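# Lay bench rod across cabinet rack, then place part

## Task

Take the rod that lies on the bench and set it into the rack inside the cabinet. It must lie straight across, between the rack's two existing rods, with each of its ends seated in a notch of the rails. After that, place the part onto the same rack. Finish with both grippers released.

## Robot and tools

Robot: two arms, left_arm and right_arm, each a six-joint arm with a two-finger parallel gripper. The names are labels, not image sides. In the shared scene frame the origin sits on the table top midway between the arms, +z is up, +x reaches out over the table, and left_arm is on the +y side. Base roots: left_arm at (+0.048, +0.235, 0) m with quat_wxyz (+1.000, 0, 0, +0.020); right_arm at (+0.024, -0.225, 0) m with quat_wxyz (+1.000, 0, 0, -0.012).

Tool execute_actions, argument actions: a list holding zero or one item. An empty list only reports the current state. A move item has rows (1 to 15 rows) and optional steps (1 to 15, default 15); each step lasts 1/30 s, each row is used for one step, and the final row repeats to fill out the count. A wait item has only steps (up to 300) and sends nothing new; it returns once that many steps have elapsed since the previous result, your reply time included. Optional pictures (boolean) switches the camera images on or off; by default they come with every result, cam_head_left then cam_head_right, each 504x504. A refused call moves nothing.

Each row is one flat list of 14 numbers covering both arms, even if one arm is still: left_arm waist, shoulder, elbow, wrist pitch, wrist yaw, wrist roll, opening, then the same seven for right_arm. The six joint values are absolute target angles in radians (the same numbers Joint positions prints), not offsets. Stated ranges per arm: waist -2.618 to 3.054, shoulder 0.000 to 3.142, elbow 0.000 to 3.142, wrist pitch -1.571 to 1.571, wrist yaw -1.571 to 1.571, wrist roll -2.094 to 2.094. True ends may differ by up to 0.036 rad either way. A target beyond a range end by more than 0.036 rad, and further out than the joint currently is, gets the call refused; one past the real end is clipped to it, and a "joint sent to its limit" line may appear (possibly about an earlier move still running). Missing that line does not prove there is room left. Opening is an absolute value from -1 (closed) to +1 (fully open, 0.094 m between pads).

Motion is rate limited: per step each joint target is held within a lead of its measured angle (waist 0.202, shoulder 0.258, elbow 0.238, wrist pitch 0.573, wrist yaw and roll 0.522 rad), and if the targets would shift the gripper more than 70 mm from where it is, all of that arm's targets are pulled back proportionally. Distant goals therefore take several calls. Between calls the arms keep heading for the last row sent until everything has nearly stopped or a step is HELD; afterwards only a new action moves them further, though fingers already moving finish.

Results: the state line gives, per arm, end_effector_position (metres) and end_effector_quat_wxyz in the scene frame. That point lies between the finger pads, roughly 1 cm short of the tips; fingers point along the gripper's +z and close along its y. Reported hand positions can be off, more so at long reach. Joint positions and Joint velocities list each arm's joints (rad, rad/s) followed by pad gap (m, m/s). grip_measured shows finger opening on the command scale, with a fixed per-gripper error up to about 1 mm. Away from ±1 the fingers go to where grip_measured equals your command, so to hold something keep commanding below its reading: about 0.03 under for a firm grip, less for a lighter one. Pads push roughly 50 to 62 N at most, less on objects under about 2 mm thick, with a brief harder spike on contact. "joint command not followed" means a clearance check altered or stopped some joint targets; HELD marks steps where your row was partly or wholly not sent. Joint torque readings include offsets, friction and noise, so treat them loosely. MOTOR HOT appears from 75 °C; at 90 °C that arm halts for 10 seconds, and at 100 °C it goes limp and drops. OVER-TEMPERATURE FAULT reports either stop. Holding loads, even idle, heats motors, so avoid long static holds.

zoom_image: camera (cam_head_left or cam_head_right) and region [x0, y0, x1, y1] in pixels of that camera's latest image, origin top-left, at most 504 by 504; it gives a closer view and moves nothing. read_manual: optional section, only "licences"; returns licence text, no motion. finished_scene: pass scene as the current scene's number; it ends and grades the scene irreversibly and reports success, so call it only once the rod and part are settled and both grippers are open. Replying without any tool call ends everything.

Cautions: occasional disturbances may tug a held object or shove a loose one. Nothing may fall or be knocked off the table. Keep the arms from colliding or pressing on each other. Avoid drops, slips, slams, hard impacts and heavy pushing; move smoothly and economically.

Each tool is called in YAML: its name, and indented under it one key for each argument.

## Session

execute_actions:
  actions: []

Scene clock: 0.00 s of 5400.00 s.
left_arm: end_effector_position=(+0.6294, +0.2969, +0.3500) grip_measured=+1.000 end_effector_quat_wxyz=(+0.319, -0.485, +0.583, -0.569) | right_arm: end_effector_position=(+0.2745, -0.3859, +0.1394) grip_measured=+1.000 end_effector_quat_wxyz=(-0.026, -0.110, +0.978, -0.174)
Joint positions: left_arm=[ 0.249  1.941  1.802 -0.05   0.646 -1.64   0.094] | right_arm=[-0.354  1.536  1.271 -1.185  0.332 -0.621  0.094]
Joint velocities: left_arm=[-0.002  0.002 -0.017 -0.037 -0.066  0.051  0.   ] | right_arm=[-0.012 -0.022 -0.007 -0.037  0.066  0.007  0.   ]
Joint torques (N m, as the arm reports them, + toward a larger angle): no reading

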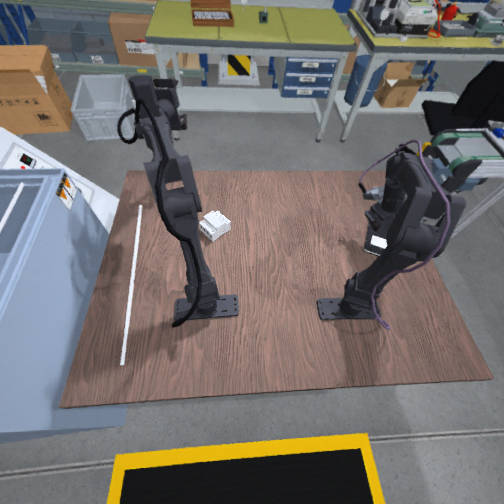

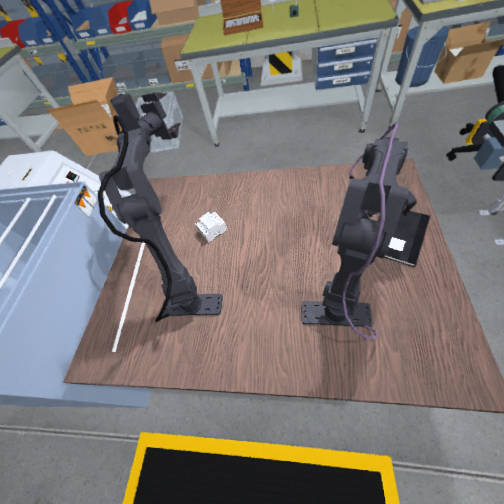

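zoom_image:
  camera: "cam_head_right"
  region: [0, 140, 240, 380]

zoom_image:
  camera: "cam_head_left"
  region: [0, 130, 250, 380]

Region (0, 140, 240, 380) of cam_head_right's 504x504 image, scaled by 2.100, with more detail than that image has.

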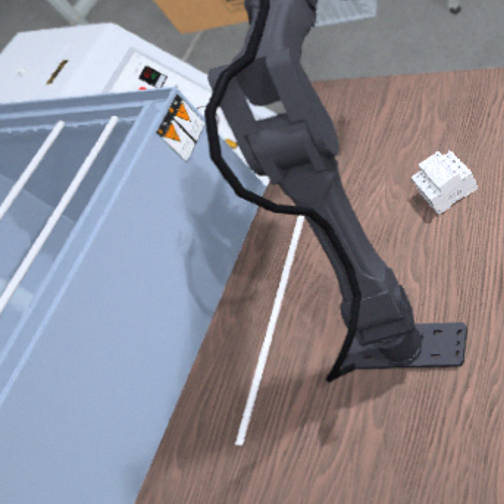

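Region (0, 130, 250, 380) of cam_head_left's 504x504 image, scaled by 2.016, with more detail than that image has.

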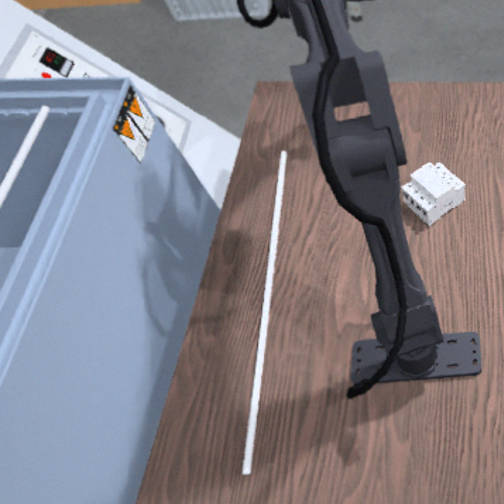

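execute_actions:
  actions:
    - {"rows":[[0.4,1.6,1.3,-1.15,0,1.046,0.2,-0.354,1.536,1.271,-1.185,0.332,-0.621,1]]}
  pictures: false

execute_actions:
  actions:
    - {"rows":[[1.106,1.682,1.232,-1.121,0,1.046,0.2,-0.354,1.536,1.271,-1.185,0.332,-0.621,1]]}
  pictures: false

execute_actions:
  actions:
    - {"steps":45}

zoom_image:
  camera: "cam_head_left"
  region: [40, 170, 240, 370]

Scene clock: 37.03 s of 5400.00 s.
left_arm: end_effector_position=(+0.4370, +0.3808, +0.1534) grip_measured=+0.203 end_effector_quat_wxyz=(+0.222, -0.592, +0.762, -0.138) | right_arm: end_effector_position=(+0.2745, -0.3859, +0.1394) grip_measured=+1.000 end_effector_quat_wxyz=(-0.026, -0.110, +0.978, -0.174)
Joint positions: left_arm=[ 0.384  1.661  1.369 -0.773  0.16  -0.938  0.056] | right_arm=[-0.354  1.536  1.271 -1.185  0.332 -0.621  0.094]
Joint velocities: left_arm=[ 0.007 -0.095 -0.559 -1.795 -0.579  1.971  0.   ] | right_arm=[-0.012  0.002  0.007  0.037  0.007 -0.022  0.   ]
Joint torques (N m, as the arm reports them, + toward a larger angle): left_arm=[  0.76 -10.3    7.58   1.48  -0.02   0.1 ] | right_arm=[ 0.03 -6.71  5.38  0.36  0.19  0.  ]
Steps of this call (steps 1 to 90: nothing new was sent; then 33.53 s passed at rest; steps 91 to 105: all 15 steps of this action). Readings (joint positions):
91: left_arm=[0.253 1.928 1.786 -0.073 0.612 -1.602] | right_arm=[-0.354 1.536 1.271 -1.185 0.332 -0.621]
92: left_arm=[0.260 1.898 1.750 -0.122 0.569 -1.557] | right_arm=[-0.354 1.536 1.271 -1.185 0.332 -0.621]
94: left_arm=[0.291 1.834 1.674 -0.222 0.482 -1.469] | right_arm=[-0.354 1.536 1.271 -1.185 0.332 -0.621]
98: left_arm=[0.356 1.724 1.538 -0.411 0.331 -1.296] | right_arm=[-0.354 1.536 1.271 -1.185 0.332 -0.621]
105: the state above

Scene clock: 37.53 s of 5400.00 s.
left_arm: end_effector_position=(+0.1696, +0.5212, +0.0831) grip_measured=+0.203 end_effector_quat_wxyz=(+0.021, -0.422, +0.906, +0.017) | right_arm: end_effector_position=(+0.2745, -0.3859, +0.1394) grip_measured=+1.000 end_effector_quat_wxyz=(-0.026, -0.110, +0.978, -0.174)
Joint positions: left_arm=[ 1.127  1.688  1.249 -1.079  0.004  0.295  0.056] | right_arm=[-0.354  1.536  1.271 -1.185  0.332 -0.621  0.094]
Joint velocities: left_arm=[ 0.457 -0.007 -0.007 -0.242 -0.154  2.659  0.001] | right_arm=[-0.007 -0.012  0.007 -0.007  0.022 -0.081  0.   ]
Joint torques (N m, as the arm reports them, + toward a larger angle): left_arm=[-4.25 -7.4   6.07  0.53  0.3   0.1 ] | right_arm=[ 0.   -6.7   5.42  0.35  0.19  0.  ]
Steps of this call (steps 1 to 15: all 15 steps of this action). Readings (joint positions):
1: left_arm=[0.395 1.660 1.348 -0.818 0.151 -0.884] | right_arm=[-0.354 1.536 1.271 -1.185 0.332 -0.621]
2: left_arm=[0.417 1.661 1.328 -0.851 0.144 -0.830] | right_arm=[-0.354 1.536 1.271 -1.185 0.332 -0.621]
4: left_arm=[0.493 1.669 1.293 -0.912 0.120 -0.705] | right_arm=[-0.354 1.536 1.271 -1.185 0.332 -0.621]
8: left_arm=[0.714 1.685 1.255 -1.012 0.072 -0.384] | right_arm=[-0.354 1.536 1.271 -1.185 0.332 -0.621]
15: the state above

Scene clock: 39.03 s of 5400.00 s.
left_arm: end_effector_position=(+0.1696, +0.5132, +0.0828) grip_measured=+0.203 end_effector_quat_wxyz=(+0.004, -0.058, +0.998, +0.011) | right_arm: end_effector_position=(+0.2745, -0.3859, +0.1394) grip_measured=+1.000 end_effector_quat_wxyz=(-0.026, -0.110, +0.978, -0.174)
Joint positions: left_arm=[ 1.113  1.688  1.249 -1.108 -0.003  1.036  0.056] | right_arm=[-0.354  1.536  1.271 -1.185  0.332 -0.621  0.094]
Joint velocities: left_arm=[ 0.012  0.012 -0.007  0.051  0.007  0.037 -0.001] | right_arm=[ 0.007 -0.012 -0.002  0.051  0.007 -0.007  0.   ]
Joint torques (N m, as the arm reports them, + toward a larger angle): left_arm=[-0.7  -7.34  5.97  0.43  0.03  0.12] | right_arm=[ 0.03 -6.74  5.4   0.35  0.19  0.  ]
Steps of this call (steps 1 to 45: the robot went on to your last target). Readings (joint positions):
1: left_arm=[1.134 1.688 1.249 -1.086 -0.002 0.393] | right_arm=[-0.354 1.536 1.271 -1.185 0.332 -0.621]
2: left_arm=[1.132 1.688 1.249 -1.091 -0.003 0.491] | right_arm=[-0.354 1.536 1.271 -1.185 0.332 -0.621]
4: left_arm=[1.121 1.688 1.249 -1.099 -0.003 0.679] | right_arm=[-0.354 1.536 1.271 -1.185 0.332 -0.621]
8: left_arm=[1.113 1.688 1.249 -1.106 -0.003 0.892] | right_arm=[-0.354 1.536 1.271 -1.185 0.332 -0.621]
45: the state above
All arms were judged still, so your last target was given up. Only a new action makes them travel on or press farther. Fingers that are still opening or closing keep moving.

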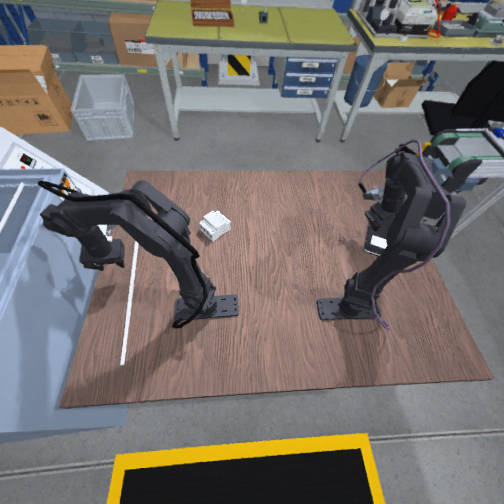

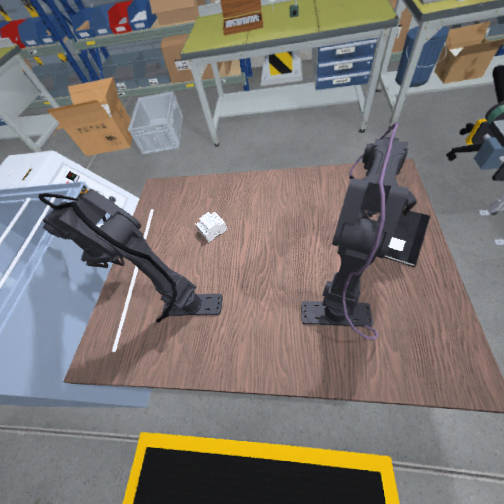

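Region (40, 170, 240, 370) of cam_head_left's 504x504 image, scaled by 2.520, with more detail than that image has.

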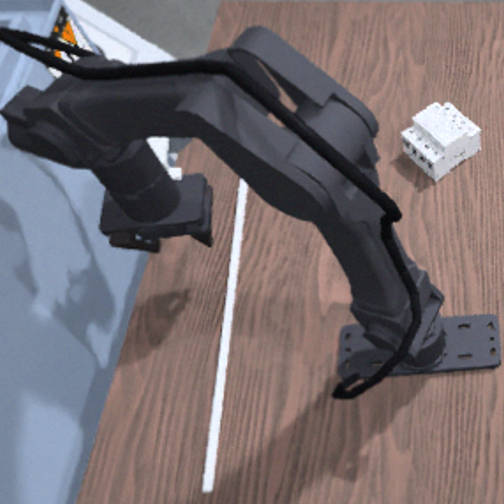

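execute_actions:
  actions:
    - {"rows":[[1.09,1.65,1.17,-1.08,0,1.03,0.2,-0.354,1.536,1.271,-1.185,0.332,-0.621,1],[1.09,1.65,1.17,-1.08,0,1.03,0.2,-0.354,1.536,1.271,-1.185,0.332,-0.621,1],[1.07,1.62,1.11,-1.06,0,1.01,0.2,-0.354,1.536,1.271,-1.185,0.332,-0.621,1],[1.07,1.62,1.11,-1.06,0,1.01,0.2,-0.354,1.536,1.271,-1.185,0.332,-0.621,1],[1.049,1.62,1.05,-1.0,0,1.01,0.2,-0.354,1.536,1.271,-1.185,0.332,-0.621,1],[1.049,1.62,1.05,-1.0,0,1.01,0.2,-0.354,1.536,1.271,-1.185,0.332,-0.621,1],[1.049,1.63,1.01,-0.95,0,1.01,0.2,-0.354,1.536,1.271,-1.185,0.332,-0.621,1],[1.049,1.63,1.01,-0.95,0,1.01,0.2,-0.354,1.536,1.271,-1.185,0.332,-0.621,1],[1.049,1.644,0.969,-0.896,0,1.01,0.2,-0.354,1.536,1.271,-1.185,0.332,-0.621,1]]}
  pictures: false

execute_actions:
  actions:
    - {"steps":15}

zoom_image:
  camera: "cam_head_left"
  region: [40, 170, 240, 370]

zoom_image:
  camera: "cam_head_right"
  region: [0, 160, 200, 360]

Scene clock: 56.90 s of 5400.00 s.
left_arm: end_effector_position=(+0.1654, +0.4667, +0.0294) grip_measured=+0.203 end_effector_quat_wxyz=(-0.010, -0.036, +0.999, -0.015) | right_arm: end_effector_position=(+0.2745, -0.3859, +0.1394) grip_measured=+1.000 end_effector_quat_wxyz=(-0.026, -0.110, +0.978, -0.174)
Joint positions: left_arm=[ 1.054  1.645  0.979 -0.941 -0.004  1.021  0.056] | right_arm=[-0.354  1.536  1.271 -1.185  0.332 -0.621  0.094]
Joint velocities: left_arm=[-0.012 -0.017 -0.007  0.256 -0.007  0.051 -0.001] | right_arm=[ 0.012  0.002 -0.002  0.022 -0.081  0.022  0.   ]
Joint torques (N m, as the arm reports them, + toward a larger angle): left_arm=[-0.53 -6.14  6.09  0.46  0.04 -0.07] | right_arm=[ 0.06 -6.7   5.41  0.36  0.2   0.01]
Steps of this call (steps 1 to 90: nothing new was sent; then 14.37 s passed at rest; steps 91 to 105: all 15 steps of this action). Readings (joint positions):
91: left_arm=[1.112 1.685 1.240 -1.100 -0.003 1.036] | right_arm=[-0.354 1.536 1.271 -1.185 0.332 -0.621]
92: left_arm=[1.109 1.679 1.224 -1.091 -0.003 1.036] | right_arm=[-0.354 1.536 1.271 -1.185 0.332 -0.621]
94: left_arm=[1.095 1.660 1.171 -1.074 -0.004 1.030] | right_arm=[-0.354 1.536 1.271 -1.185 0.332 -0.621]
98: left_arm=[1.057 1.644 1.054 -1.027 -0.004 1.025] | right_arm=[-0.354 1.536 1.271 -1.185 0.332 -0.621]
105: the state above

Scene clock: 57.40 s of 5400.00 s.
left_arm: end_effector_position=(+0.1693, +0.4743, +0.0292) grip_measured=+0.203 end_effector_quat_wxyz=(-0.002, -0.037, +0.999, +0.000) | right_arm: end_effector_position=(+0.2745, -0.3859, +0.1394) grip_measured=+1.000 end_effector_quat_wxyz=(-0.026, -0.110, +0.978, -0.174)
Joint positions: left_arm=[ 1.054  1.645  0.979 -0.907 -0.004  1.02   0.056] | right_arm=[-0.354  1.536  1.271 -1.185  0.332 -0.621  0.094]
Joint velocities: left_arm=[ 0.007  0.007  0.007 -0.007 -0.037 -0.022 -0.   ] | right_arm=[-0.007 -0.022 -0.002 -0.007 -0.037 -0.051  0.   ]
Joint torques (N m, as the arm reports them, + toward a larger angle): left_arm=[-0.48 -6.09  6.15  0.59  0.   -0.13] | right_arm=[ 0.04 -6.73  5.44  0.34  0.19  0.01]
Steps of this call (steps 1 to 15: the robot went on to your last target). Readings (joint positions):
1: left_arm=[1.054 1.645 0.979 -0.933 -0.004 1.021] | right_arm=[-0.354 1.536 1.271 -1.185 0.332 -0.621]
2: left_arm=[1.054 1.645 0.979 -0.926 -0.004 1.021] | right_arm=[-0.354 1.536 1.271 -1.185 0.332 -0.621]
4: left_arm=[1.054 1.645 0.979 -0.918 -0.004 1.020] | right_arm=[-0.354 1.536 1.271 -1.185 0.332 -0.621]
8: left_arm=[1.054 1.645 0.979 -0.910 -0.004 1.020] | right_arm=[-0.354 1.536 1.271 -1.185 0.332 -0.621]
15: the state above

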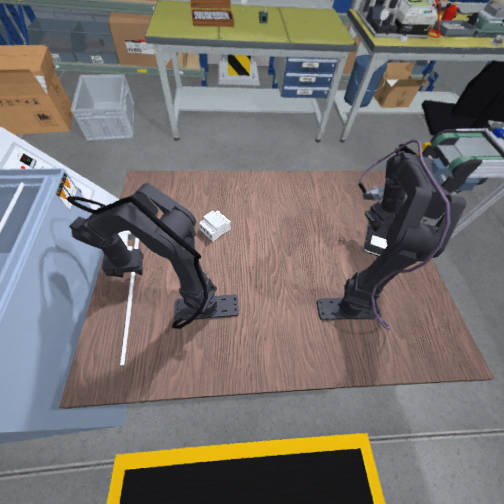

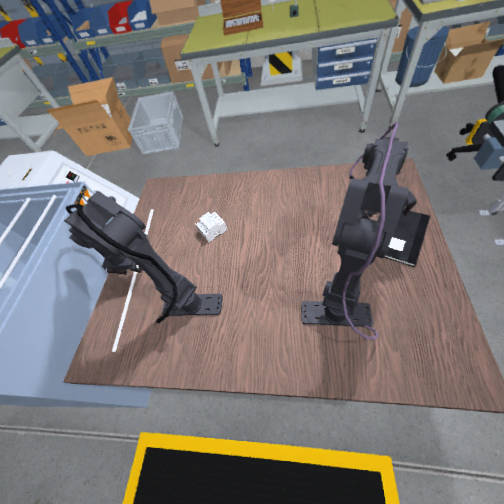

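Region (40, 170, 240, 370) of cam_head_left's 504x504 image, scaled by 2.520, with more detail than that image has.

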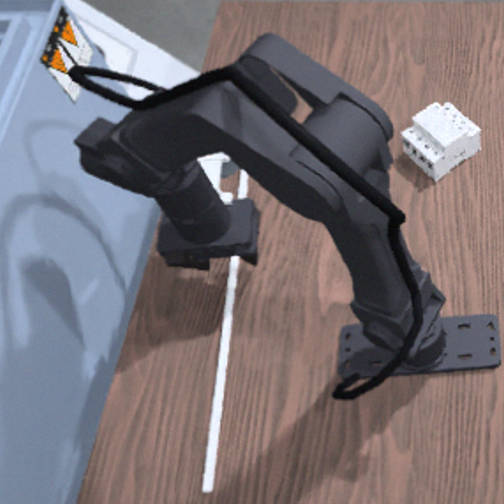

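Region (0, 160, 200, 360) of cam_head_right's 504x504 image, scaled by 2.520, with more detail than that image has.

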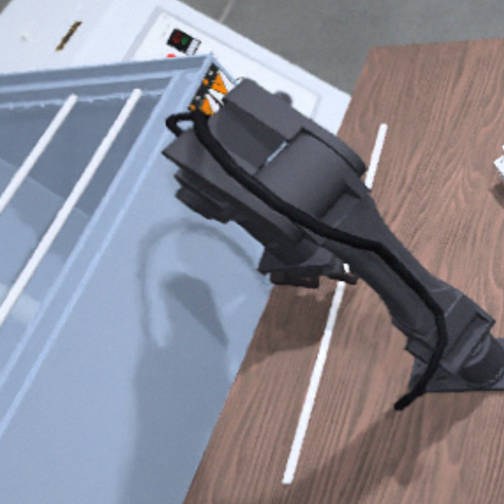

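execute_actions:
  actions:
    - {"rows":[[1.049,1.66,0.946,-0.85,0,1.01,0.2,-0.354,1.536,1.271,-1.185,0.332,-0.621,1],[1.049,1.66,0.946,-0.85,0,1.01,0.2,-0.354,1.536,1.271,-1.185,0.332,-0.621,1],[1.049,1.66,0.946,-0.83,0,1.01,0.2,-0.354,1.536,1.271,-1.185,0.332,-0.621,1],[1.049,1.675,0.924,-0.82,0,1.01,0.2,-0.354,1.536,1.271,-1.185,0.332,-0.621,1]]}
  pictures: false

execute_actions:
  actions:
    - {"rows":[[1.049,1.675,0.924,-0.82,0,1.01,-0.6,-0.354,1.536,1.271,-1.185,0.332,-0.621,1]]}

zoom_image:
  camera: "cam_head_left"
  region: [80, 220, 180, 320]

Scene clock: 68.53 s of 5400.00 s.
left_arm: end_effector_position=(+0.1703, +0.4761, +0.0148) grip_measured=+0.203 end_effector_quat_wxyz=(+0.001, -0.037, +0.999, +0.005) | right_arm: end_effector_position=(+0.2745, -0.3859, +0.1394) grip_measured=+1.000 end_effector_quat_wxyz=(-0.026, -0.110, +0.978, -0.174)
Joint positions: left_arm=[ 1.054  1.668  0.941 -0.834 -0.004  1.02   0.056] | right_arm=[-0.354  1.536  1.271 -1.185  0.332 -0.621  0.094]
Joint velocities: left_arm=[-0.007  0.002  0.012  0.081  0.037 -0.066  0.   ] | right_arm=[ 0.017 -0.007 -0.017  0.007 -0.007  0.051  0.   ]
Joint torques (N m, as the arm reports them, + toward a larger angle): left_arm=[-0.5  -5.72  5.5   0.66  0.01 -0.12] | right_arm=[ 0.02 -6.69  5.39  0.34  0.19  0.01]
Steps of this call (steps 1 to 15: the robot went on to your last target; steps 16 to 90: nothing new was sent; then 7.63 s passed at rest; steps 91 to 105: all 15 steps of this action). Readings (joint positions):
91: left_arm=[1.054 1.645 0.977 -0.900 -0.004 1.020] | right_arm=[-0.354 1.536 1.271 -1.185 0.332 -0.621]
92: left_arm=[1.054 1.645 0.973 -0.891 -0.004 1.020] | right_arm=[-0.354 1.536 1.271 -1.185 0.332 -0.621]
94: left_arm=[1.054 1.646 0.964 -0.871 -0.004 1.020] | right_arm=[-0.354 1.536 1.271 -1.185 0.332 -0.621]
98: left_arm=[1.054 1.664 0.945 -0.846 -0.004 1.020] | right_arm=[-0.354 1.536 1.271 -1.185 0.332 -0.621]
105: the state above

Scene clock: 69.03 s of 5400.00 s.
left_arm: end_effector_position=(+0.1708, +0.4770, +0.0148) grip_measured=-0.597 end_effector_quat_wxyz=(+0.002, -0.037, +0.999, +0.007) | right_arm: end_effector_position=(+0.2745, -0.3859, +0.1394) grip_measured=+1.000 end_effector_quat_wxyz=(-0.026, -0.110, +0.978, -0.174)
Joint positions: left_arm=[ 1.054  1.668  0.941 -0.83  -0.004  1.02   0.019] | right_arm=[-0.354  1.536  1.271 -1.185  0.332 -0.621  0.094]
Joint velocities: left_arm=[ 0.002  0.002 -0.002  0.007 -0.037  0.037  0.   ] | right_arm=[-0.007 -0.017 -0.007 -0.007  0.022 -0.066  0.   ]
Joint torques (N m, as the arm reports them, + toward a larger angle): left_arm=[-0.47 -5.78  5.58  0.64  0.   -0.14] | right_arm=[ 0.01 -6.67  5.44  0.36  0.2   0.  ]
Steps of this call (steps 1 to 15: all 15 steps of this action). Readings (joint positions):
1: left_arm=[1.054 1.668 0.941 -0.833 -0.004 1.020] | right_arm=[-0.354 1.536 1.271 -1.185 0.332 -0.621]
2: left_arm=[1.054 1.668 0.941 -0.832 -0.004 1.020] | right_arm=[-0.354 1.536 1.271 -1.185 0.332 -0.621]
4: left_arm=[1.054 1.668 0.941 -0.831 -0.004 1.020] | right_arm=[-0.354 1.536 1.271 -1.185 0.332 -0.621]
8: left_arm=[1.054 1.668 0.941 -0.830 -0.004 1.020] | right_arm=[-0.354 1.536 1.271 -1.185 0.332 -0.621]
15: the state above

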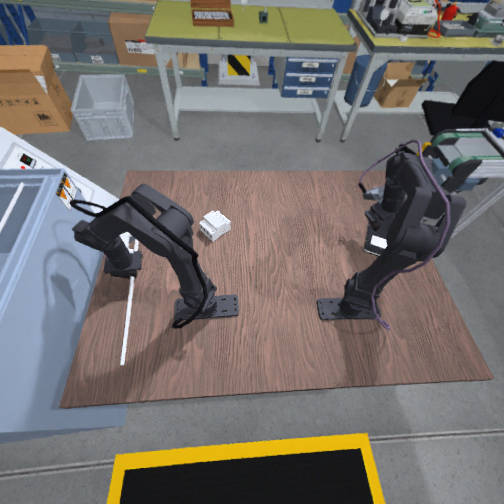

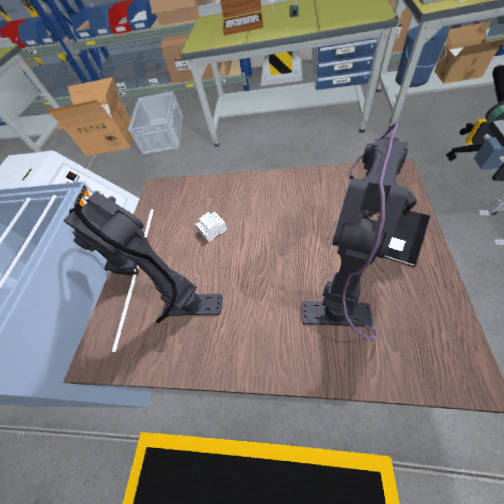

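Region (80, 220, 180, 320) of cam_head_left's 504x504 image, scaled by 5.040, with more detail than that image has.

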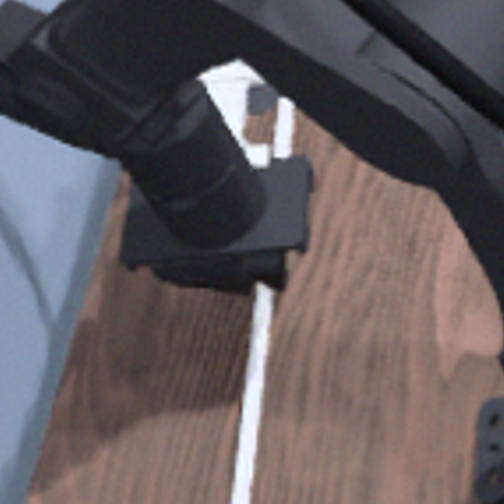

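Lower a little more, then close.

execute_actions:
  actions:
    - {"rows":[[1.049,1.684,0.908,-0.81,0,1.01,-0.6,-0.354,1.536,1.271,-1.185,0.332,-0.621,1]]}
  pictures: false

execute_actions:
  actions:
    - {"rows":[[1.049,1.684,0.908,-0.81,0,1.01,-0.86,-0.354,1.536,1.271,-1.185,0.332,-0.621,1]]}
  pictures: false

Scene clock: 76.13 s of 5400.00 s.
left_arm: end_effector_position=(+0.1695, +0.4746, +0.0118) grip_measured=-0.597 end_effector_quat_wxyz=(+0.001, -0.037, +0.999, +0.005) | right_arm: end_effector_position=(+0.2745, -0.3859, +0.1394) grip_measured=+1.000 end_effector_quat_wxyz=(-0.026, -0.110, +0.978, -0.174)
Joint positions: left_arm=[ 1.054  1.668  0.927 -0.82  -0.004  1.02   0.019] | right_arm=[-0.354  1.536  1.271 -1.185  0.332 -0.621  0.094]
Joint velocities: left_arm=[-0.002 -0.012 -0.022 -0.051 -0.007 -0.022 -0.001] | right_arm=[-0.012  0.002 -0.007 -0.037 -0.007  0.007  0.   ]
Joint torques (N m, as the arm reports them, + toward a larger angle): left_arm=[-0.54 -5.14  5.19  0.67  0.02 -0.16] | right_arm=[ 0.05 -6.7   5.41  0.34  0.19  0.  ]
Steps of this call (steps 1 to 15: the robot went on to your last target; steps 16 to 90: nothing new was sent; then 3.60 s passed at rest; steps 91 to 105: all 15 steps of this action). Readings (joint positions):
91: left_arm=[1.054 1.668 0.939 -0.828 -0.004 1.020] | right_arm=[-0.354 1.536 1.271 -1.185 0.332 -0.621]
92: left_arm=[1.054 1.668 0.937 -0.825 -0.004 1.020] | right_arm=[-0.354 1.536 1.271 -1.185 0.332 -0.621]
94: left_arm=[1.054 1.668 0.931 -0.822 -0.004 1.020] | right_arm=[-0.354 1.536 1.271 -1.185 0.332 -0.621]
98: left_arm=[1.054 1.668 0.927 -0.822 -0.004 1.020] | right_arm=[-0.354 1.536 1.271 -1.185 0.332 -0.621]
105: the state above

Scene clock: 76.63 s of 5400.00 s.
left_arm: end_effector_position=(+0.1697, +0.4750, +0.0118) grip_measured=-0.822 end_effector_quat_wxyz=(+0.001, -0.037, +0.999, +0.006) | right_arm: end_effector_position=(+0.2745, -0.3859, +0.1394) grip_measured=+1.000 end_effector_quat_wxyz=(-0.026, -0.110, +0.978, -0.174)
Joint positions: left_arm=[ 1.054  1.668  0.927 -0.818 -0.004  1.02   0.008] | right_arm=[-0.354  1.536  1.271 -1.185  0.332 -0.621  0.094]
Joint velocities: left_arm=[ 0.002 -0.017 -0.002 -0.051  0.051  0.007 -0.001] | right_arm=[-0.007 -0.002 -0.007  0.007 -0.051 -0.095  0.   ]
Joint torques (N m, as the arm reports them, + toward a larger angle): left_arm=[-0.51 -5.03  5.18  0.63  0.03 -0.12] | right_arm=[-0.02 -6.65  5.39  0.34  0.18 -0.01]
Steps of this call (steps 1 to 15: all 15 steps of this action). Readings (joint positions):
1: left_arm=[1.054 1.668 0.927 -0.819 -0.004 1.020] | right_arm=[-0.354 1.536 1.271 -1.185 0.332 -0.621]
2: left_arm=[1.054 1.668 0.927 -0.818 -0.004 1.020] | right_arm=[-0.354 1.536 1.271 -1.185 0.332 -0.621]
4: left_arm=[1.054 1.668 0.927 -0.818 -0.004 1.020] | right_arm=[-0.354 1.536 1.271 -1.185 0.332 -0.621]
8: left_arm=[1.054 1.668 0.927 -0.818 -0.004 1.020] | right_arm=[-0.354 1.536 1.271 -1.185 0.332 -0.621]
15: the state above

execute_actions:
  actions:
    - {"rows":[[1.05,1.66,0.95,-0.86,0,1.02,-0.87,-0.354,1.536,1.271,-1.185,0.332,-0.621,1],[1.05,1.65,0.98,-0.90,0,1.02,-0.87,-0.354,1.536,1.271,-1.185,0.332,-0.621,1],[1.05,1.64,1.01,-0.94,0,1.02,-0.87,-0.354,1.536,1.271,-1.185,0.332,-0.621,1],[1.06,1.63,1.04,-0.98,0,1.04,-0.87,-0.354,1.536,1.271,-1.185,0.332,-0.621,1],[1.08,1.62,1.07,-1.02,0,1.07,-0.87,-0.354,1.536,1.271,-1.185,0.332,-0.621,1],[1.10,1.61,1.10,-1.06,0,1.10,-0.87,-0.354,1.536,1.271,-1.185,0.332,-0.621,1],[1.12,1.60,1.13,-1.10,0,1.13,-0.87,-0.354,1.536,1.271,-1.185,0.332,-0.621,1],[1.14,1.59,1.16,-1.14,0,1.16,-0.87,-0.354,1.536,1.271,-1.185,0.332,-0.621,1],[1.16,1.58,1.19,-1.18,0,1.19,-0.87,-0.354,1.536,1.271,-1.185,0.332,-0.621,1],[1.18,1.57,1.22,-1.22,0,1.22,-0.87,-0.354,1.536,1.271,-1.185,0.332,-0.621,1],[1.20,1.56,1.25,-1.26,0,1.24,-0.87,-0.354,1.536,1.271,-1.185,0.332,-0.621,1],[1.22,1.55,1.28,-1.30,0,1.26,-0.87,-0.354,1.536,1.271,-1.185,0.332,-0.621,1],[1.24,1.54,1.31,-1.34,0,1.28,-0.87,-0.354,1.536,1.271,-1.185,0.332,-0.621,1],[1.26,1.53,1.34,-1.38,0,1.30,-0.87,-0.354,1.536,1.271,-1.185,0.332,-0.621,1],[1.28,1.52,1.37,-1.42,0,1.32,-0.87,-0.354,1.536,1.271,-1.185,0.332,-0.621,1]]}

Scene clock: 88.47 s of 5400.00 s.
left_arm: end_effector_position=(+0.1277, +0.5086, +0.1249) grip_measured=-0.822 end_effector_quat_wxyz=(+0.007, -0.029, +0.999, +0.028) | right_arm: end_effector_position=(+0.2745, -0.3859, +0.1394) grip_measured=+1.000 end_effector_quat_wxyz=(-0.026, -0.110, +0.978, -0.174)
Joint positions: left_arm=[ 1.24   1.567  1.289 -1.235 -0.004  1.222  0.008] | right_arm=[-0.354  1.536  1.271 -1.185  0.332 -0.621  0.094]
Joint velocities: left_arm=[ 0.549 -0.305  0.857 -1.092  0.007  0.696 -0.   ] | right_arm=[-0.002 -0.002 -0.002  0.037 -0.007  0.022  0.   ]
Joint torques (N m, as the arm reports them, + toward a larger angle): left_arm=[ 0.31 -8.11 10.33  0.42  0.    0.1 ] | right_arm=[ 0.   -6.7   5.41  0.34  0.18 -0.01]
Steps of this call (steps 1 to 15: the robot went on to your last target; steps 16 to 90: nothing new was sent; then 8.33 s passed at rest; steps 91 to 105: all 15 steps of this action). Readings (joint positions):
91: left_arm=[1.054 1.668 0.927 -0.821 -0.004 1.020] | right_arm=[-0.354 1.536 1.271 -1.185 0.332 -0.621]
92: left_arm=[1.054 1.668 0.930 -0.831 -0.004 1.020] | right_arm=[-0.354 1.536 1.271 -1.185 0.332 -0.621]
94: left_arm=[1.054 1.668 0.953 -0.878 -0.004 1.021] | right_arm=[-0.354 1.536 1.271 -1.185 0.332 -0.621]
98: left_arm=[1.091 1.653 1.063 -0.999 -0.003 1.073] | right_arm=[-0.354 1.536 1.271 -1.185 0.332 -0.621]
105: the state above

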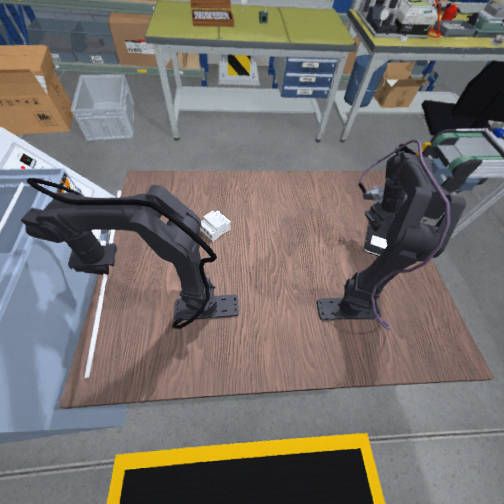

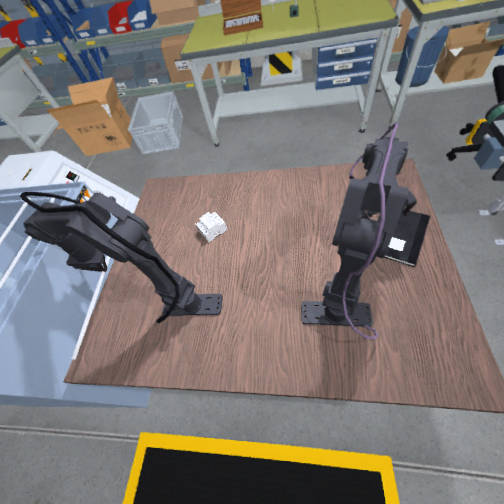

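execute_actions:
  actions:
    - {"rows":[[1.30,1.50,1.38,-1.41,0,1.34,-0.87,-0.354,1.536,1.271,-1.185,0.332,-0.621,1],[1.32,1.475,1.395,-1.40,0,1.36,-0.87,-0.354,1.536,1.271,-1.185,0.332,-0.621,1],[1.34,1.45,1.41,-1.38,0,1.38,-0.87,-0.354,1.536,1.271,-1.185,0.332,-0.621,1],[1.36,1.42,1.425,-1.36,0,1.40,-0.87,-0.354,1.536,1.271,-1.185,0.332,-0.621,1],[1.38,1.39,1.44,-1.34,0,1.42,-0.87,-0.354,1.536,1.271,-1.185,0.332,-0.621,1],[1.40,1.36,1.455,-1.32,0,1.44,-0.87,-0.354,1.536,1.271,-1.185,0.332,-0.621,1],[1.42,1.33,1.47,-1.30,0,1.46,-0.87,-0.354,1.536,1.271,-1.185,0.332,-0.621,1],[1.44,1.30,1.485,-1.28,0,1.48,-0.87,-0.354,1.536,1.271,-1.185,0.332,-0.621,1],[1.46,1.27,1.50,-1.26,0,1.50,-0.87,-0.354,1.536,1.271,-1.185,0.332,-0.621,1],[1.48,1.24,1.515,-1.24,0,1.52,-0.87,-0.354,1.536,1.271,-1.185,0.332,-0.621,1],[1.50,1.21,1.53,-1.22,0,1.54,-0.87,-0.354,1.536,1.271,-1.185,0.332,-0.621,1],[1.52,1.18,1.55,-1.20,0,1.56,-0.87,-0.354,1.536,1.271,-1.185,0.332,-0.621,1],[1.531,1.155,1.57,-1.18,0,1.58,-0.87,-0.354,1.536,1.271,-1.185,0.332,-0.621,1],[1.531,1.129,1.588,-1.159,0,1.58,-0.87,-0.354,1.536,1.271,-1.185,0.332,-0.621,1]]}
  pictures: false

execute_actions:
  actions:
    - {"steps":20}

Scene clock: 100.50 s of 5400.00 s.
left_arm: end_effector_position=(+0.0481, +0.5219, +0.3189) grip_measured=-0.822 end_effector_quat_wxyz=(+0.007, -0.020, +0.936, +0.350) | right_arm: end_effector_position=(+0.2745, -0.3859, +0.1394) grip_measured=+1.000 end_effector_quat_wxyz=(-0.026, -0.110, +0.978, -0.174)
Joint positions: left_arm=[ 1.521  1.171  1.542 -1.226 -0.008  1.522  0.008] | right_arm=[-0.354  1.536  1.271 -1.185  0.332 -0.621  0.094]
Joint velocities: left_arm=[ 0.139 -0.755  0.51   0.447 -0.051  0.359 -0.   ] | right_arm=[ 0.007  0.012  0.007  0.051 -0.007  0.022  0.   ]
Joint torques (N m, as the arm reports them, + toward a larger angle): left_arm=[ 0.08 -2.15  9.03  1.74  0.08  0.06] | right_arm=[ 0.04 -6.68  5.4   0.35  0.2   0.  ]
Steps of this call (steps 1 to 30: the robot went on to your last target; steps 31 to 90: nothing new was sent; then 8.53 s passed at rest; steps 91 to 105: all 15 steps of this action). Readings (joint positions):
91: left_arm=[1.279 1.529 1.346 -1.406 -0.007 1.313] | right_arm=[-0.354 1.536 1.271 -1.185 0.332 -0.621]
92: left_arm=[1.285 1.527 1.346 -1.405 -0.006 1.320] | right_arm=[-0.354 1.536 1.271 -1.185 0.332 -0.621]
94: left_arm=[1.313 1.510 1.352 -1.400 -0.006 1.341] | right_arm=[-0.354 1.536 1.271 -1.185 0.332 -0.621]
98: left_arm=[1.400 1.406 1.407 -1.350 -0.006 1.400] | right_arm=[-0.354 1.536 1.271 -1.185 0.332 -0.621]
105: the state above

Scene clock: 101.17 s of 5400.00 s.
left_arm: end_effector_position=(+0.0474, +0.5201, +0.3519) grip_measured=-0.822 end_effector_quat_wxyz=(-0.003, +0.004, +0.913, +0.409) | right_arm: end_effector_position=(+0.2745, -0.3859, +0.1394) grip_measured=+1.000 end_effector_quat_wxyz=(-0.026, -0.110, +0.978, -0.174)
Joint positions: left_arm=[ 1.523  1.123  1.574 -1.181 -0.008  1.576  0.008] | right_arm=[-0.354  1.536  1.271 -1.185  0.332 -0.621  0.094]
Joint velocities: left_arm=[-0.007 -0.002 -0.017 -0.007  0.081 -0.022 -0.001] | right_arm=[-0.017 -0.027 -0.007 -0.11  -0.095 -0.037  0.   ]
Joint torques (N m, as the arm reports them, + toward a larger angle): left_arm=[ 0.57 -1.23  8.53  2.21  0.07  0.06] | right_arm=[ 0.04 -6.73  5.41  0.35  0.2   0.  ]
Steps of this call (steps 1 to 20: the robot went on to your last target). Readings (joint positions):
1: left_arm=[1.523 1.149 1.556 -1.211 -0.008 1.532] | right_arm=[-0.354 1.536 1.271 -1.185 0.332 -0.621]
2: left_arm=[1.523 1.132 1.567 -1.199 -0.008 1.541] | right_arm=[-0.354 1.536 1.271 -1.185 0.332 -0.621]
4: left_arm=[1.523 1.117 1.574 -1.184 -0.008 1.553] | right_arm=[-0.354 1.536 1.271 -1.185 0.332 -0.621]
8: left_arm=[1.523 1.122 1.574 -1.181 -0.008 1.567] | right_arm=[-0.354 1.536 1.271 -1.185 0.332 -0.621]
20: the state above

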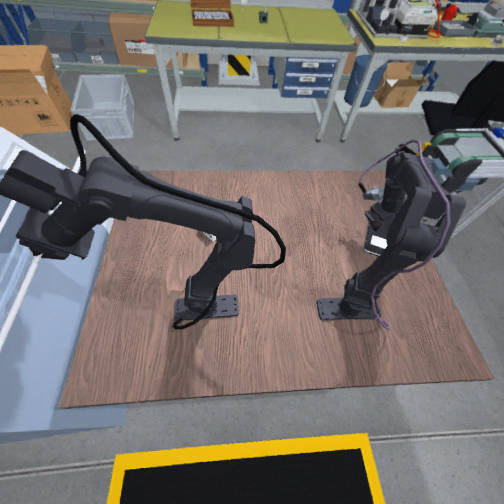

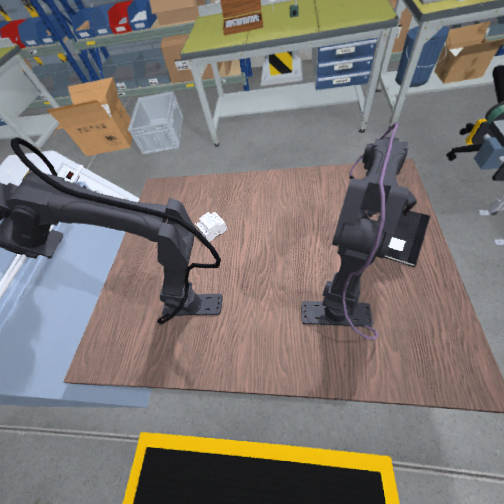

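execute_actions:
  actions:
    - {"rows":[[1.531,1.15,1.60,-1.15,0,1.58,-0.87,-0.354,1.536,1.271,-1.185,0.332,-0.621,1],[1.531,1.18,1.63,-1.14,0,1.58,-0.87,-0.354,1.536,1.271,-1.185,0.332,-0.621,1],[1.531,1.21,1.655,-1.13,0,1.58,-0.87,-0.354,1.536,1.271,-1.185,0.332,-0.621,1],[1.531,1.24,1.68,-1.12,0,1.58,-0.87,-0.354,1.536,1.271,-1.185,0.332,-0.621,1],[1.531,1.27,1.70,-1.11,0,1.58,-0.87,-0.354,1.536,1.271,-1.185,0.332,-0.621,1],[1.531,1.30,1.725,-1.10,0,1.58,-0.87,-0.354,1.536,1.271,-1.185,0.332,-0.621,1],[1.531,1.33,1.745,-1.085,0,1.58,-0.87,-0.354,1.536,1.271,-1.185,0.332,-0.621,1],[1.531,1.36,1.77,-1.07,0,1.58,-0.87,-0.354,1.536,1.271,-1.185,0.332,-0.621,1],[1.531,1.39,1.79,-1.06,0,1.58,-0.87,-0.354,1.536,1.271,-1.185,0.332,-0.621,1],[1.531,1.42,1.815,-1.05,0,1.58,-0.87,-0.354,1.536,1.271,-1.185,0.332,-0.621,1],[1.531,1.45,1.835,-1.04,0,1.58,-0.87,-0.354,1.536,1.271,-1.185,0.332,-0.621,1],[1.531,1.48,1.86,-1.025,0,1.58,-0.87,-0.354,1.536,1.271,-1.185,0.332,-0.621,1],[1.531,1.51,1.88,-1.01,0,1.58,-0.87,-0.354,1.536,1.271,-1.185,0.332,-0.621,1],[1.531,1.54,1.905,-1.00,0,1.58,-0.87,-0.354,1.536,1.271,-1.185,0.332,-0.621,1],[1.531,1.57,1.925,-0.99,0,1.58,-0.87,-0.354,1.536,1.271,-1.185,0.332,-0.621,1]]}
  pictures: false

execute_actions:
  actions:
    - {"rows":[[1.531,1.60,1.95,-0.98,0,1.58,-0.87,-0.354,1.536,1.271,-1.185,0.332,-0.621,1],[1.531,1.63,1.97,-0.97,0,1.58,-0.87,-0.354,1.536,1.271,-1.185,0.332,-0.621,1],[1.531,1.66,1.995,-0.955,0,1.58,-0.87,-0.354,1.536,1.271,-1.185,0.332,-0.621,1],[1.531,1.69,2.015,-0.94,0,1.58,-0.87,-0.354,1.536,1.271,-1.185,0.332,-0.621,1],[1.531,1.72,2.04,-0.93,0,1.58,-0.87,-0.354,1.536,1.271,-1.185,0.332,-0.621,1],[1.531,1.75,2.06,-0.92,0,1.58,-0.87,-0.354,1.536,1.271,-1.185,0.332,-0.621,1],[1.531,1.78,2.085,-0.905,0,1.58,-0.87,-0.354,1.536,1.271,-1.185,0.332,-0.621,1],[1.531,1.81,2.105,-0.89,0,1.58,-0.87,-0.354,1.536,1.271,-1.185,0.332,-0.621,1],[1.531,1.84,2.13,-0.88,0,1.58,-0.87,-0.354,1.536,1.271,-1.185,0.332,-0.621,1],[1.531,1.87,2.15,-0.87,0,1.58,-0.87,-0.354,1.536,1.271,-1.185,0.332,-0.621,1],[1.531,1.90,2.175,-0.855,0,1.58,-0.87,-0.354,1.536,1.271,-1.185,0.332,-0.621,1],[1.531,1.93,2.195,-0.84,0,1.58,-0.87,-0.354,1.536,1.271,-1.185,0.332,-0.621,1],[1.531,1.96,2.22,-0.83,0,1.58,-0.87,-0.354,1.536,1.271,-1.185,0.332,-0.621,1],[1.531,1.99,2.24,-0.82,0,1.58,-0.87,-0.354,1.536,1.271,-1.185,0.332,-0.621,1],[1.531,2.01,2.255,-0.81,0,1.58,-0.87,-0.354,1.536,1.271,-1.185,0.332,-0.621,1]]}
  pictures: false

execute_actions:
  actions:
    - {"steps":20}

zoom_image:
  camera: "cam_head_right"
  region: [0, 160, 120, 280]

Scene clock: 129.53 s of 5400.00 s.
left_arm: end_effector_position=(+0.0483, +0.6387, +0.3527) grip_measured=-0.822 end_effector_quat_wxyz=(-0.003, +0.005, +0.913, +0.408) | right_arm: end_effector_position=(+0.2745, -0.3859, +0.1394) grip_measured=+1.000 end_effector_quat_wxyz=(-0.026, -0.110, +0.978, -0.174)
Joint positions: left_arm=[ 1.523  1.519  1.85  -1.06  -0.008  1.577  0.008] | right_arm=[-0.354  1.536  1.271 -1.185  0.332 -0.621  0.094]
Joint velocities: left_arm=[ 0.007  0.867  0.623  0.388 -0.081  0.037 -0.   ] | right_arm=[ 0.002 -0.017  0.002 -0.022 -0.007  0.037  0.   ]
Joint torques (N m, as the arm reports them, + toward a larger angle): left_arm=[ 0.64 -5.79 11.18  2.23  0.07  0.02] | right_arm=[ 0.02 -6.68  5.4   0.34  0.19  0.  ]
Steps of this call (steps 1 to 15: the robot went on to your last target; steps 16 to 90: nothing new was sent; then 24.87 s passed at rest; steps 91 to 105: all 15 steps of this action). Readings (joint positions):
91: left_arm=[1.523 1.124 1.574 -1.181 -0.008 1.576] | right_arm=[-0.354 1.536 1.271 -1.185 0.332 -0.621]
92: left_arm=[1.523 1.130 1.578 -1.181 -0.008 1.577] | right_arm=[-0.354 1.536 1.271 -1.185 0.332 -0.621]
94: left_arm=[1.523 1.165 1.610 -1.180 -0.008 1.577] | right_arm=[-0.354 1.536 1.271 -1.185 0.332 -0.621]
98: left_arm=[1.523 1.288 1.701 -1.143 -0.008 1.577] | right_arm=[-0.354 1.536 1.271 -1.185 0.332 -0.621]
105: the state above

Scene clock: 130.03 s of 5400.00 s.
left_arm: end_effector_position=(+0.0494, +0.7793, +0.3232) grip_measured=-0.822 end_effector_quat_wxyz=(-0.003, +0.005, +0.897, +0.442) | right_arm: end_effector_position=(+0.2745, -0.3859, +0.1394) grip_measured=+1.000 end_effector_quat_wxyz=(-0.026, -0.110, +0.978, -0.174)
Joint positions: left_arm=[ 1.523  1.966  2.187 -0.877 -0.008  1.577  0.008] | right_arm=[-0.354  1.536  1.271 -1.185  0.332 -0.621  0.094]
Joint velocities: left_arm=[ 0.007  0.813  0.535  0.359 -0.037  0.066 -0.001] | right_arm=[ 0.002  0.007  0.007 -0.066  0.081 -0.037  0.   ]
Joint torques (N m, as the arm reports them, + toward a larger angle): left_arm=[  0.59 -10.2   11.49   2.12   0.07   0.02] | right_arm=[ 0.04 -6.71  5.42  0.34  0.2  -0.01]
Steps of this call (steps 1 to 15: all 15 steps of this action). Readings (joint positions):
1: left_arm=[1.523 1.550 1.872 -1.049 -0.008 1.577] | right_arm=[-0.354 1.536 1.271 -1.185 0.332 -0.621]
2: left_arm=[1.523 1.580 1.894 -1.038 -0.008 1.577] | right_arm=[-0.354 1.536 1.271 -1.185 0.332 -0.621]
4: left_arm=[1.523 1.638 1.940 -1.015 -0.008 1.577] | right_arm=[-0.354 1.536 1.271 -1.185 0.332 -0.621]
8: left_arm=[1.523 1.756 2.032 -0.966 -0.008 1.577] | right_arm=[-0.354 1.536 1.271 -1.185 0.332 -0.621]
15: the state above

Scene clock: 130.70 s of 5400.00 s.
left_arm: end_effector_position=(+0.0496, +0.7994, +0.3019) grip_measured=-0.822 end_effector_quat_wxyz=(-0.003, +0.005, +0.900, +0.436) | right_arm: end_effector_position=(+0.2745, -0.3859, +0.1394) grip_measured=+1.000 end_effector_quat_wxyz=(-0.026, -0.110, +0.978, -0.174)
Joint positions: left_arm=[ 1.523  2.038  2.213 -0.844 -0.008  1.577  0.008] | right_arm=[-0.354  1.536  1.271 -1.185  0.332 -0.621  0.094]
Joint velocities: left_arm=[-0.007 -0.012  0.012  0.007  0.051 -0.051 -0.001] | right_arm=[-0.027 -0.002 -0.002 -0.022 -0.037  0.066  0.   ]
Joint torques (N m, as the arm reports them, + toward a larger angle): left_arm=[  0.53 -12.66  12.2    2.42   0.03   0.03] | right_arm=[ 0.   -6.69  5.42  0.35  0.19  0.  ]
Steps of this call (steps 1 to 20: the robot went on to your last target). Readings (joint positions):
1: left_arm=[1.523 1.990 2.200 -0.863 -0.008 1.577] | right_arm=[-0.354 1.536 1.271 -1.185 0.332 -0.621]
2: left_arm=[1.523 2.008 2.205 -0.852 -0.008 1.577] | right_arm=[-0.354 1.536 1.271 -1.185 0.332 -0.621]
4: left_arm=[1.523 2.030 2.205 -0.848 -0.008 1.577] | right_arm=[-0.354 1.536 1.271 -1.185 0.332 -0.621]
8: left_arm=[1.523 2.038 2.206 -0.847 -0.008 1.577] | right_arm=[-0.354 1.536 1.271 -1.185 0.332 -0.621]
20: the state above

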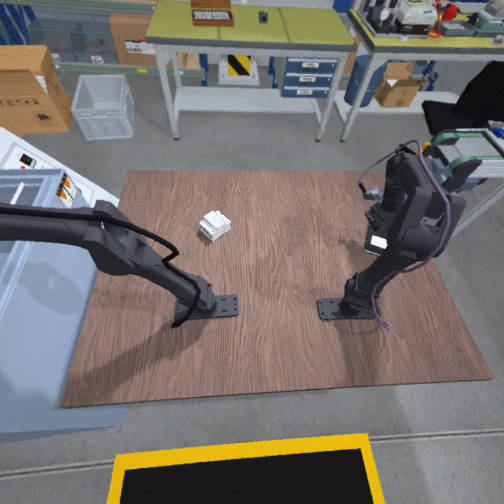

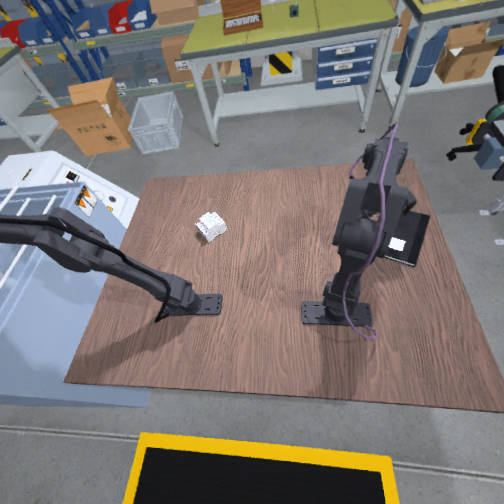

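Region (0, 160, 120, 280) of cam_head_right's 504x504 image, scaled by 4.200, with more detail than that image has.

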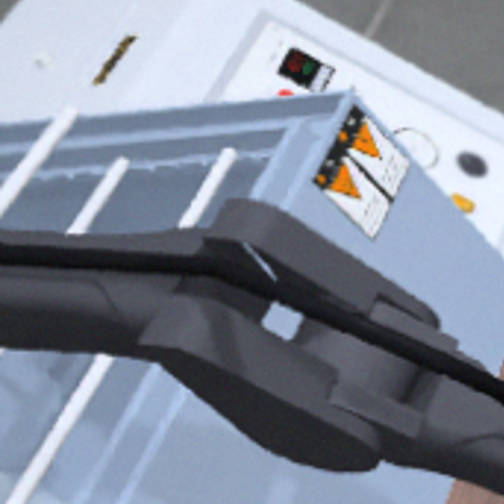

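execute_actions:
  actions:
    - {"rows":[[1.531,1.995,2.22,-0.83,0,1.58,-0.87,-0.354,1.536,1.271,-1.185,0.332,-0.621,1],[1.531,1.98,2.2,-0.84,0,1.58,-0.87,-0.354,1.536,1.271,-1.185,0.332,-0.621,1],[1.531,1.97,2.18,-0.85,0,1.58,-0.87,-0.354,1.536,1.271,-1.185,0.332,-0.621,1],[1.531,1.96,2.16,-0.85,0,1.58,-0.87,-0.354,1.536,1.271,-1.185,0.332,-0.621,1],[1.531,1.95,2.14,-0.86,0,1.58,-0.87,-0.354,1.536,1.271,-1.185,0.332,-0.621,1],[1.531,1.94,2.12,-0.86,0,1.58,-0.87,-0.354,1.536,1.271,-1.185,0.332,-0.621,1],[1.531,1.93,2.10,-0.87,0,1.58,-0.87,-0.354,1.536,1.271,-1.185,0.332,-0.621,1],[1.531,1.92,2.085,-0.87,0,1.58,-0.87,-0.354,1.536,1.271,-1.185,0.332,-0.621,1],[1.531,1.905,2.07,-0.88,0,1.58,-0.87,-0.354,1.536,1.271,-1.185,0.332,-0.621,1]]}
  pictures: false

execute_actions:
  actions:
    - {"steps":15}

zoom_image:
  camera: "cam_head_right"
  region: [0, 160, 120, 280]

zoom_image:
  camera: "cam_head_left"
  region: [0, 140, 90, 230]

Scene clock: 146.50 s of 5400.00 s.
left_arm: end_effector_position=(+0.0493, +0.7677, +0.2942) grip_measured=-0.822 end_effector_quat_wxyz=(-0.003, +0.005, +0.914, +0.407) | right_arm: end_effector_position=(+0.2745, -0.3859, +0.1394) grip_measured=+1.000 end_effector_quat_wxyz=(-0.026, -0.110, +0.978, -0.174)
Joint positions: left_arm=[ 1.523  1.938  2.086 -0.881 -0.008  1.577  0.008] | right_arm=[-0.354  1.536  1.271 -1.185  0.332 -0.621  0.094]
Joint velocities: left_arm=[-0.012 -0.007 -0.017 -0.022 -0.051 -0.066  0.   ] | right_arm=[-0.007  0.002 -0.012  0.022  0.007 -0.022  0.   ]
Joint torques (N m, as the arm reports them, + toward a larger angle): left_arm=[  0.59 -12.07   6.98   1.96   0.03   0.03] | right_arm=[ 0.03 -6.69  5.38  0.35  0.19  0.  ]
Steps of this call (steps 1 to 15: the robot went on to your last target; steps 16 to 90: nothing new was sent; then 12.30 s passed at rest; steps 91 to 105: all 15 steps of this action). Readings (joint positions):
91: left_arm=[1.523 2.038 2.213 -0.844 -0.008 1.577] | right_arm=[-0.354 1.536 1.271 -1.185 0.332 -0.621]
92: left_arm=[1.523 2.036 2.213 -0.845 -0.008 1.577] | right_arm=[-0.354 1.536 1.271 -1.185 0.332 -0.621]
94: left_arm=[1.523 2.023 2.196 -0.846 -0.008 1.577] | right_arm=[-0.354 1.536 1.271 -1.185 0.332 -0.621]
98: left_arm=[1.523 1.972 2.127 -0.856 -0.008 1.577] | right_arm=[-0.354 1.536 1.271 -1.185 0.332 -0.621]
105: the state above

Scene clock: 147.00 s of 5400.00 s.
left_arm: end_effector_position=(+0.0493, +0.7675, +0.2939) grip_measured=-0.822 end_effector_quat_wxyz=(-0.003, +0.005, +0.914, +0.406) | right_arm: end_effector_position=(+0.2745, -0.3859, +0.1394) grip_measured=+1.000 end_effector_quat_wxyz=(-0.026, -0.110, +0.978, -0.174)
Joint positions: left_arm=[ 1.523  1.938  2.086 -0.883 -0.008  1.577  0.008] | right_arm=[-0.354  1.536  1.271 -1.185  0.332 -0.621  0.094]
Joint velocities: left_arm=[-0.002 -0.022  0.022 -0.11   0.007  0.037 -0.   ] | right_arm=[-0.007 -0.022  0.002  0.022  0.022  0.037  0.   ]
Joint torques (N m, as the arm reports them, + toward a larger angle): left_arm=[  0.57 -12.15   7.25   1.98   0.06   0.  ] | right_arm=[ 0.   -6.72  5.4   0.34  0.19  0.  ]
Steps of this call (steps 1 to 15: the robot went on to your last target). Readings (joint positions):
1: left_arm=[1.523 1.938 2.086 -0.881 -0.008 1.577] | right_arm=[-0.354 1.536 1.271 -1.185 0.332 -0.621]
2: left_arm=[1.523 1.938 2.086 -0.882 -0.008 1.577] | right_arm=[-0.354 1.536 1.271 -1.185 0.332 -0.621]
4: left_arm=[1.523 1.938 2.086 -0.882 -0.008 1.577] | right_arm=[-0.354 1.536 1.271 -1.185 0.332 -0.621]
8: left_arm=[1.523 1.938 2.086 -0.883 -0.008 1.577] | right_arm=[-0.354 1.536 1.271 -1.185 0.332 -0.621]
15: the state above
All arms were judged still, so your last target was given up. Only a new action makes them travel on or press farther. Fingers that are still opening or closing keep moving.

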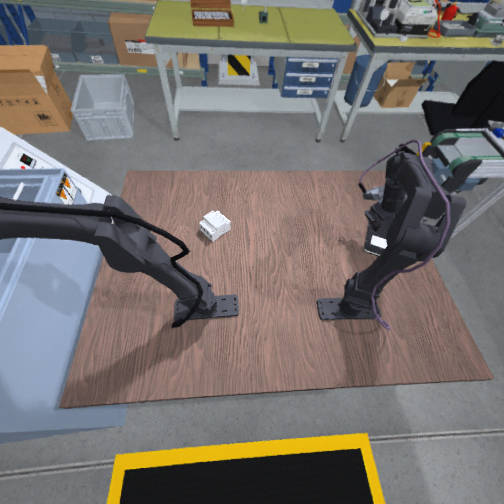

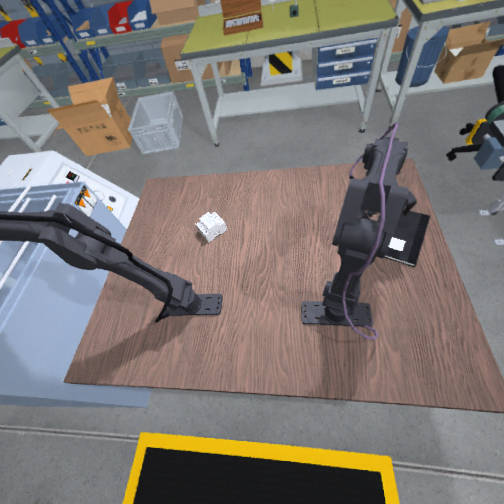

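Region (0, 160, 120, 280) of cam_head_right's 504x504 image, scaled by 4.200, with more detail than that image has.

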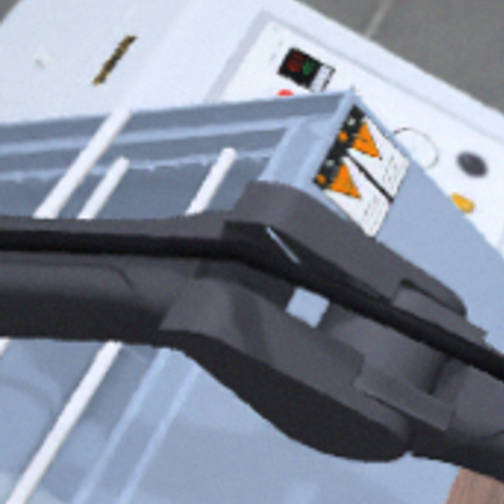

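Region (0, 140, 90, 230) of cam_head_left's 504x504 image, scaled by 5.600, with more detail than that image has.

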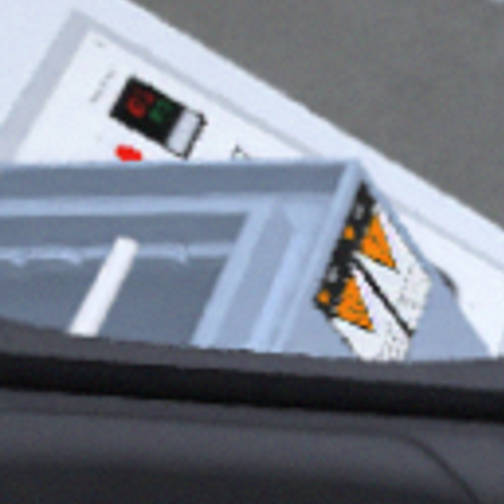

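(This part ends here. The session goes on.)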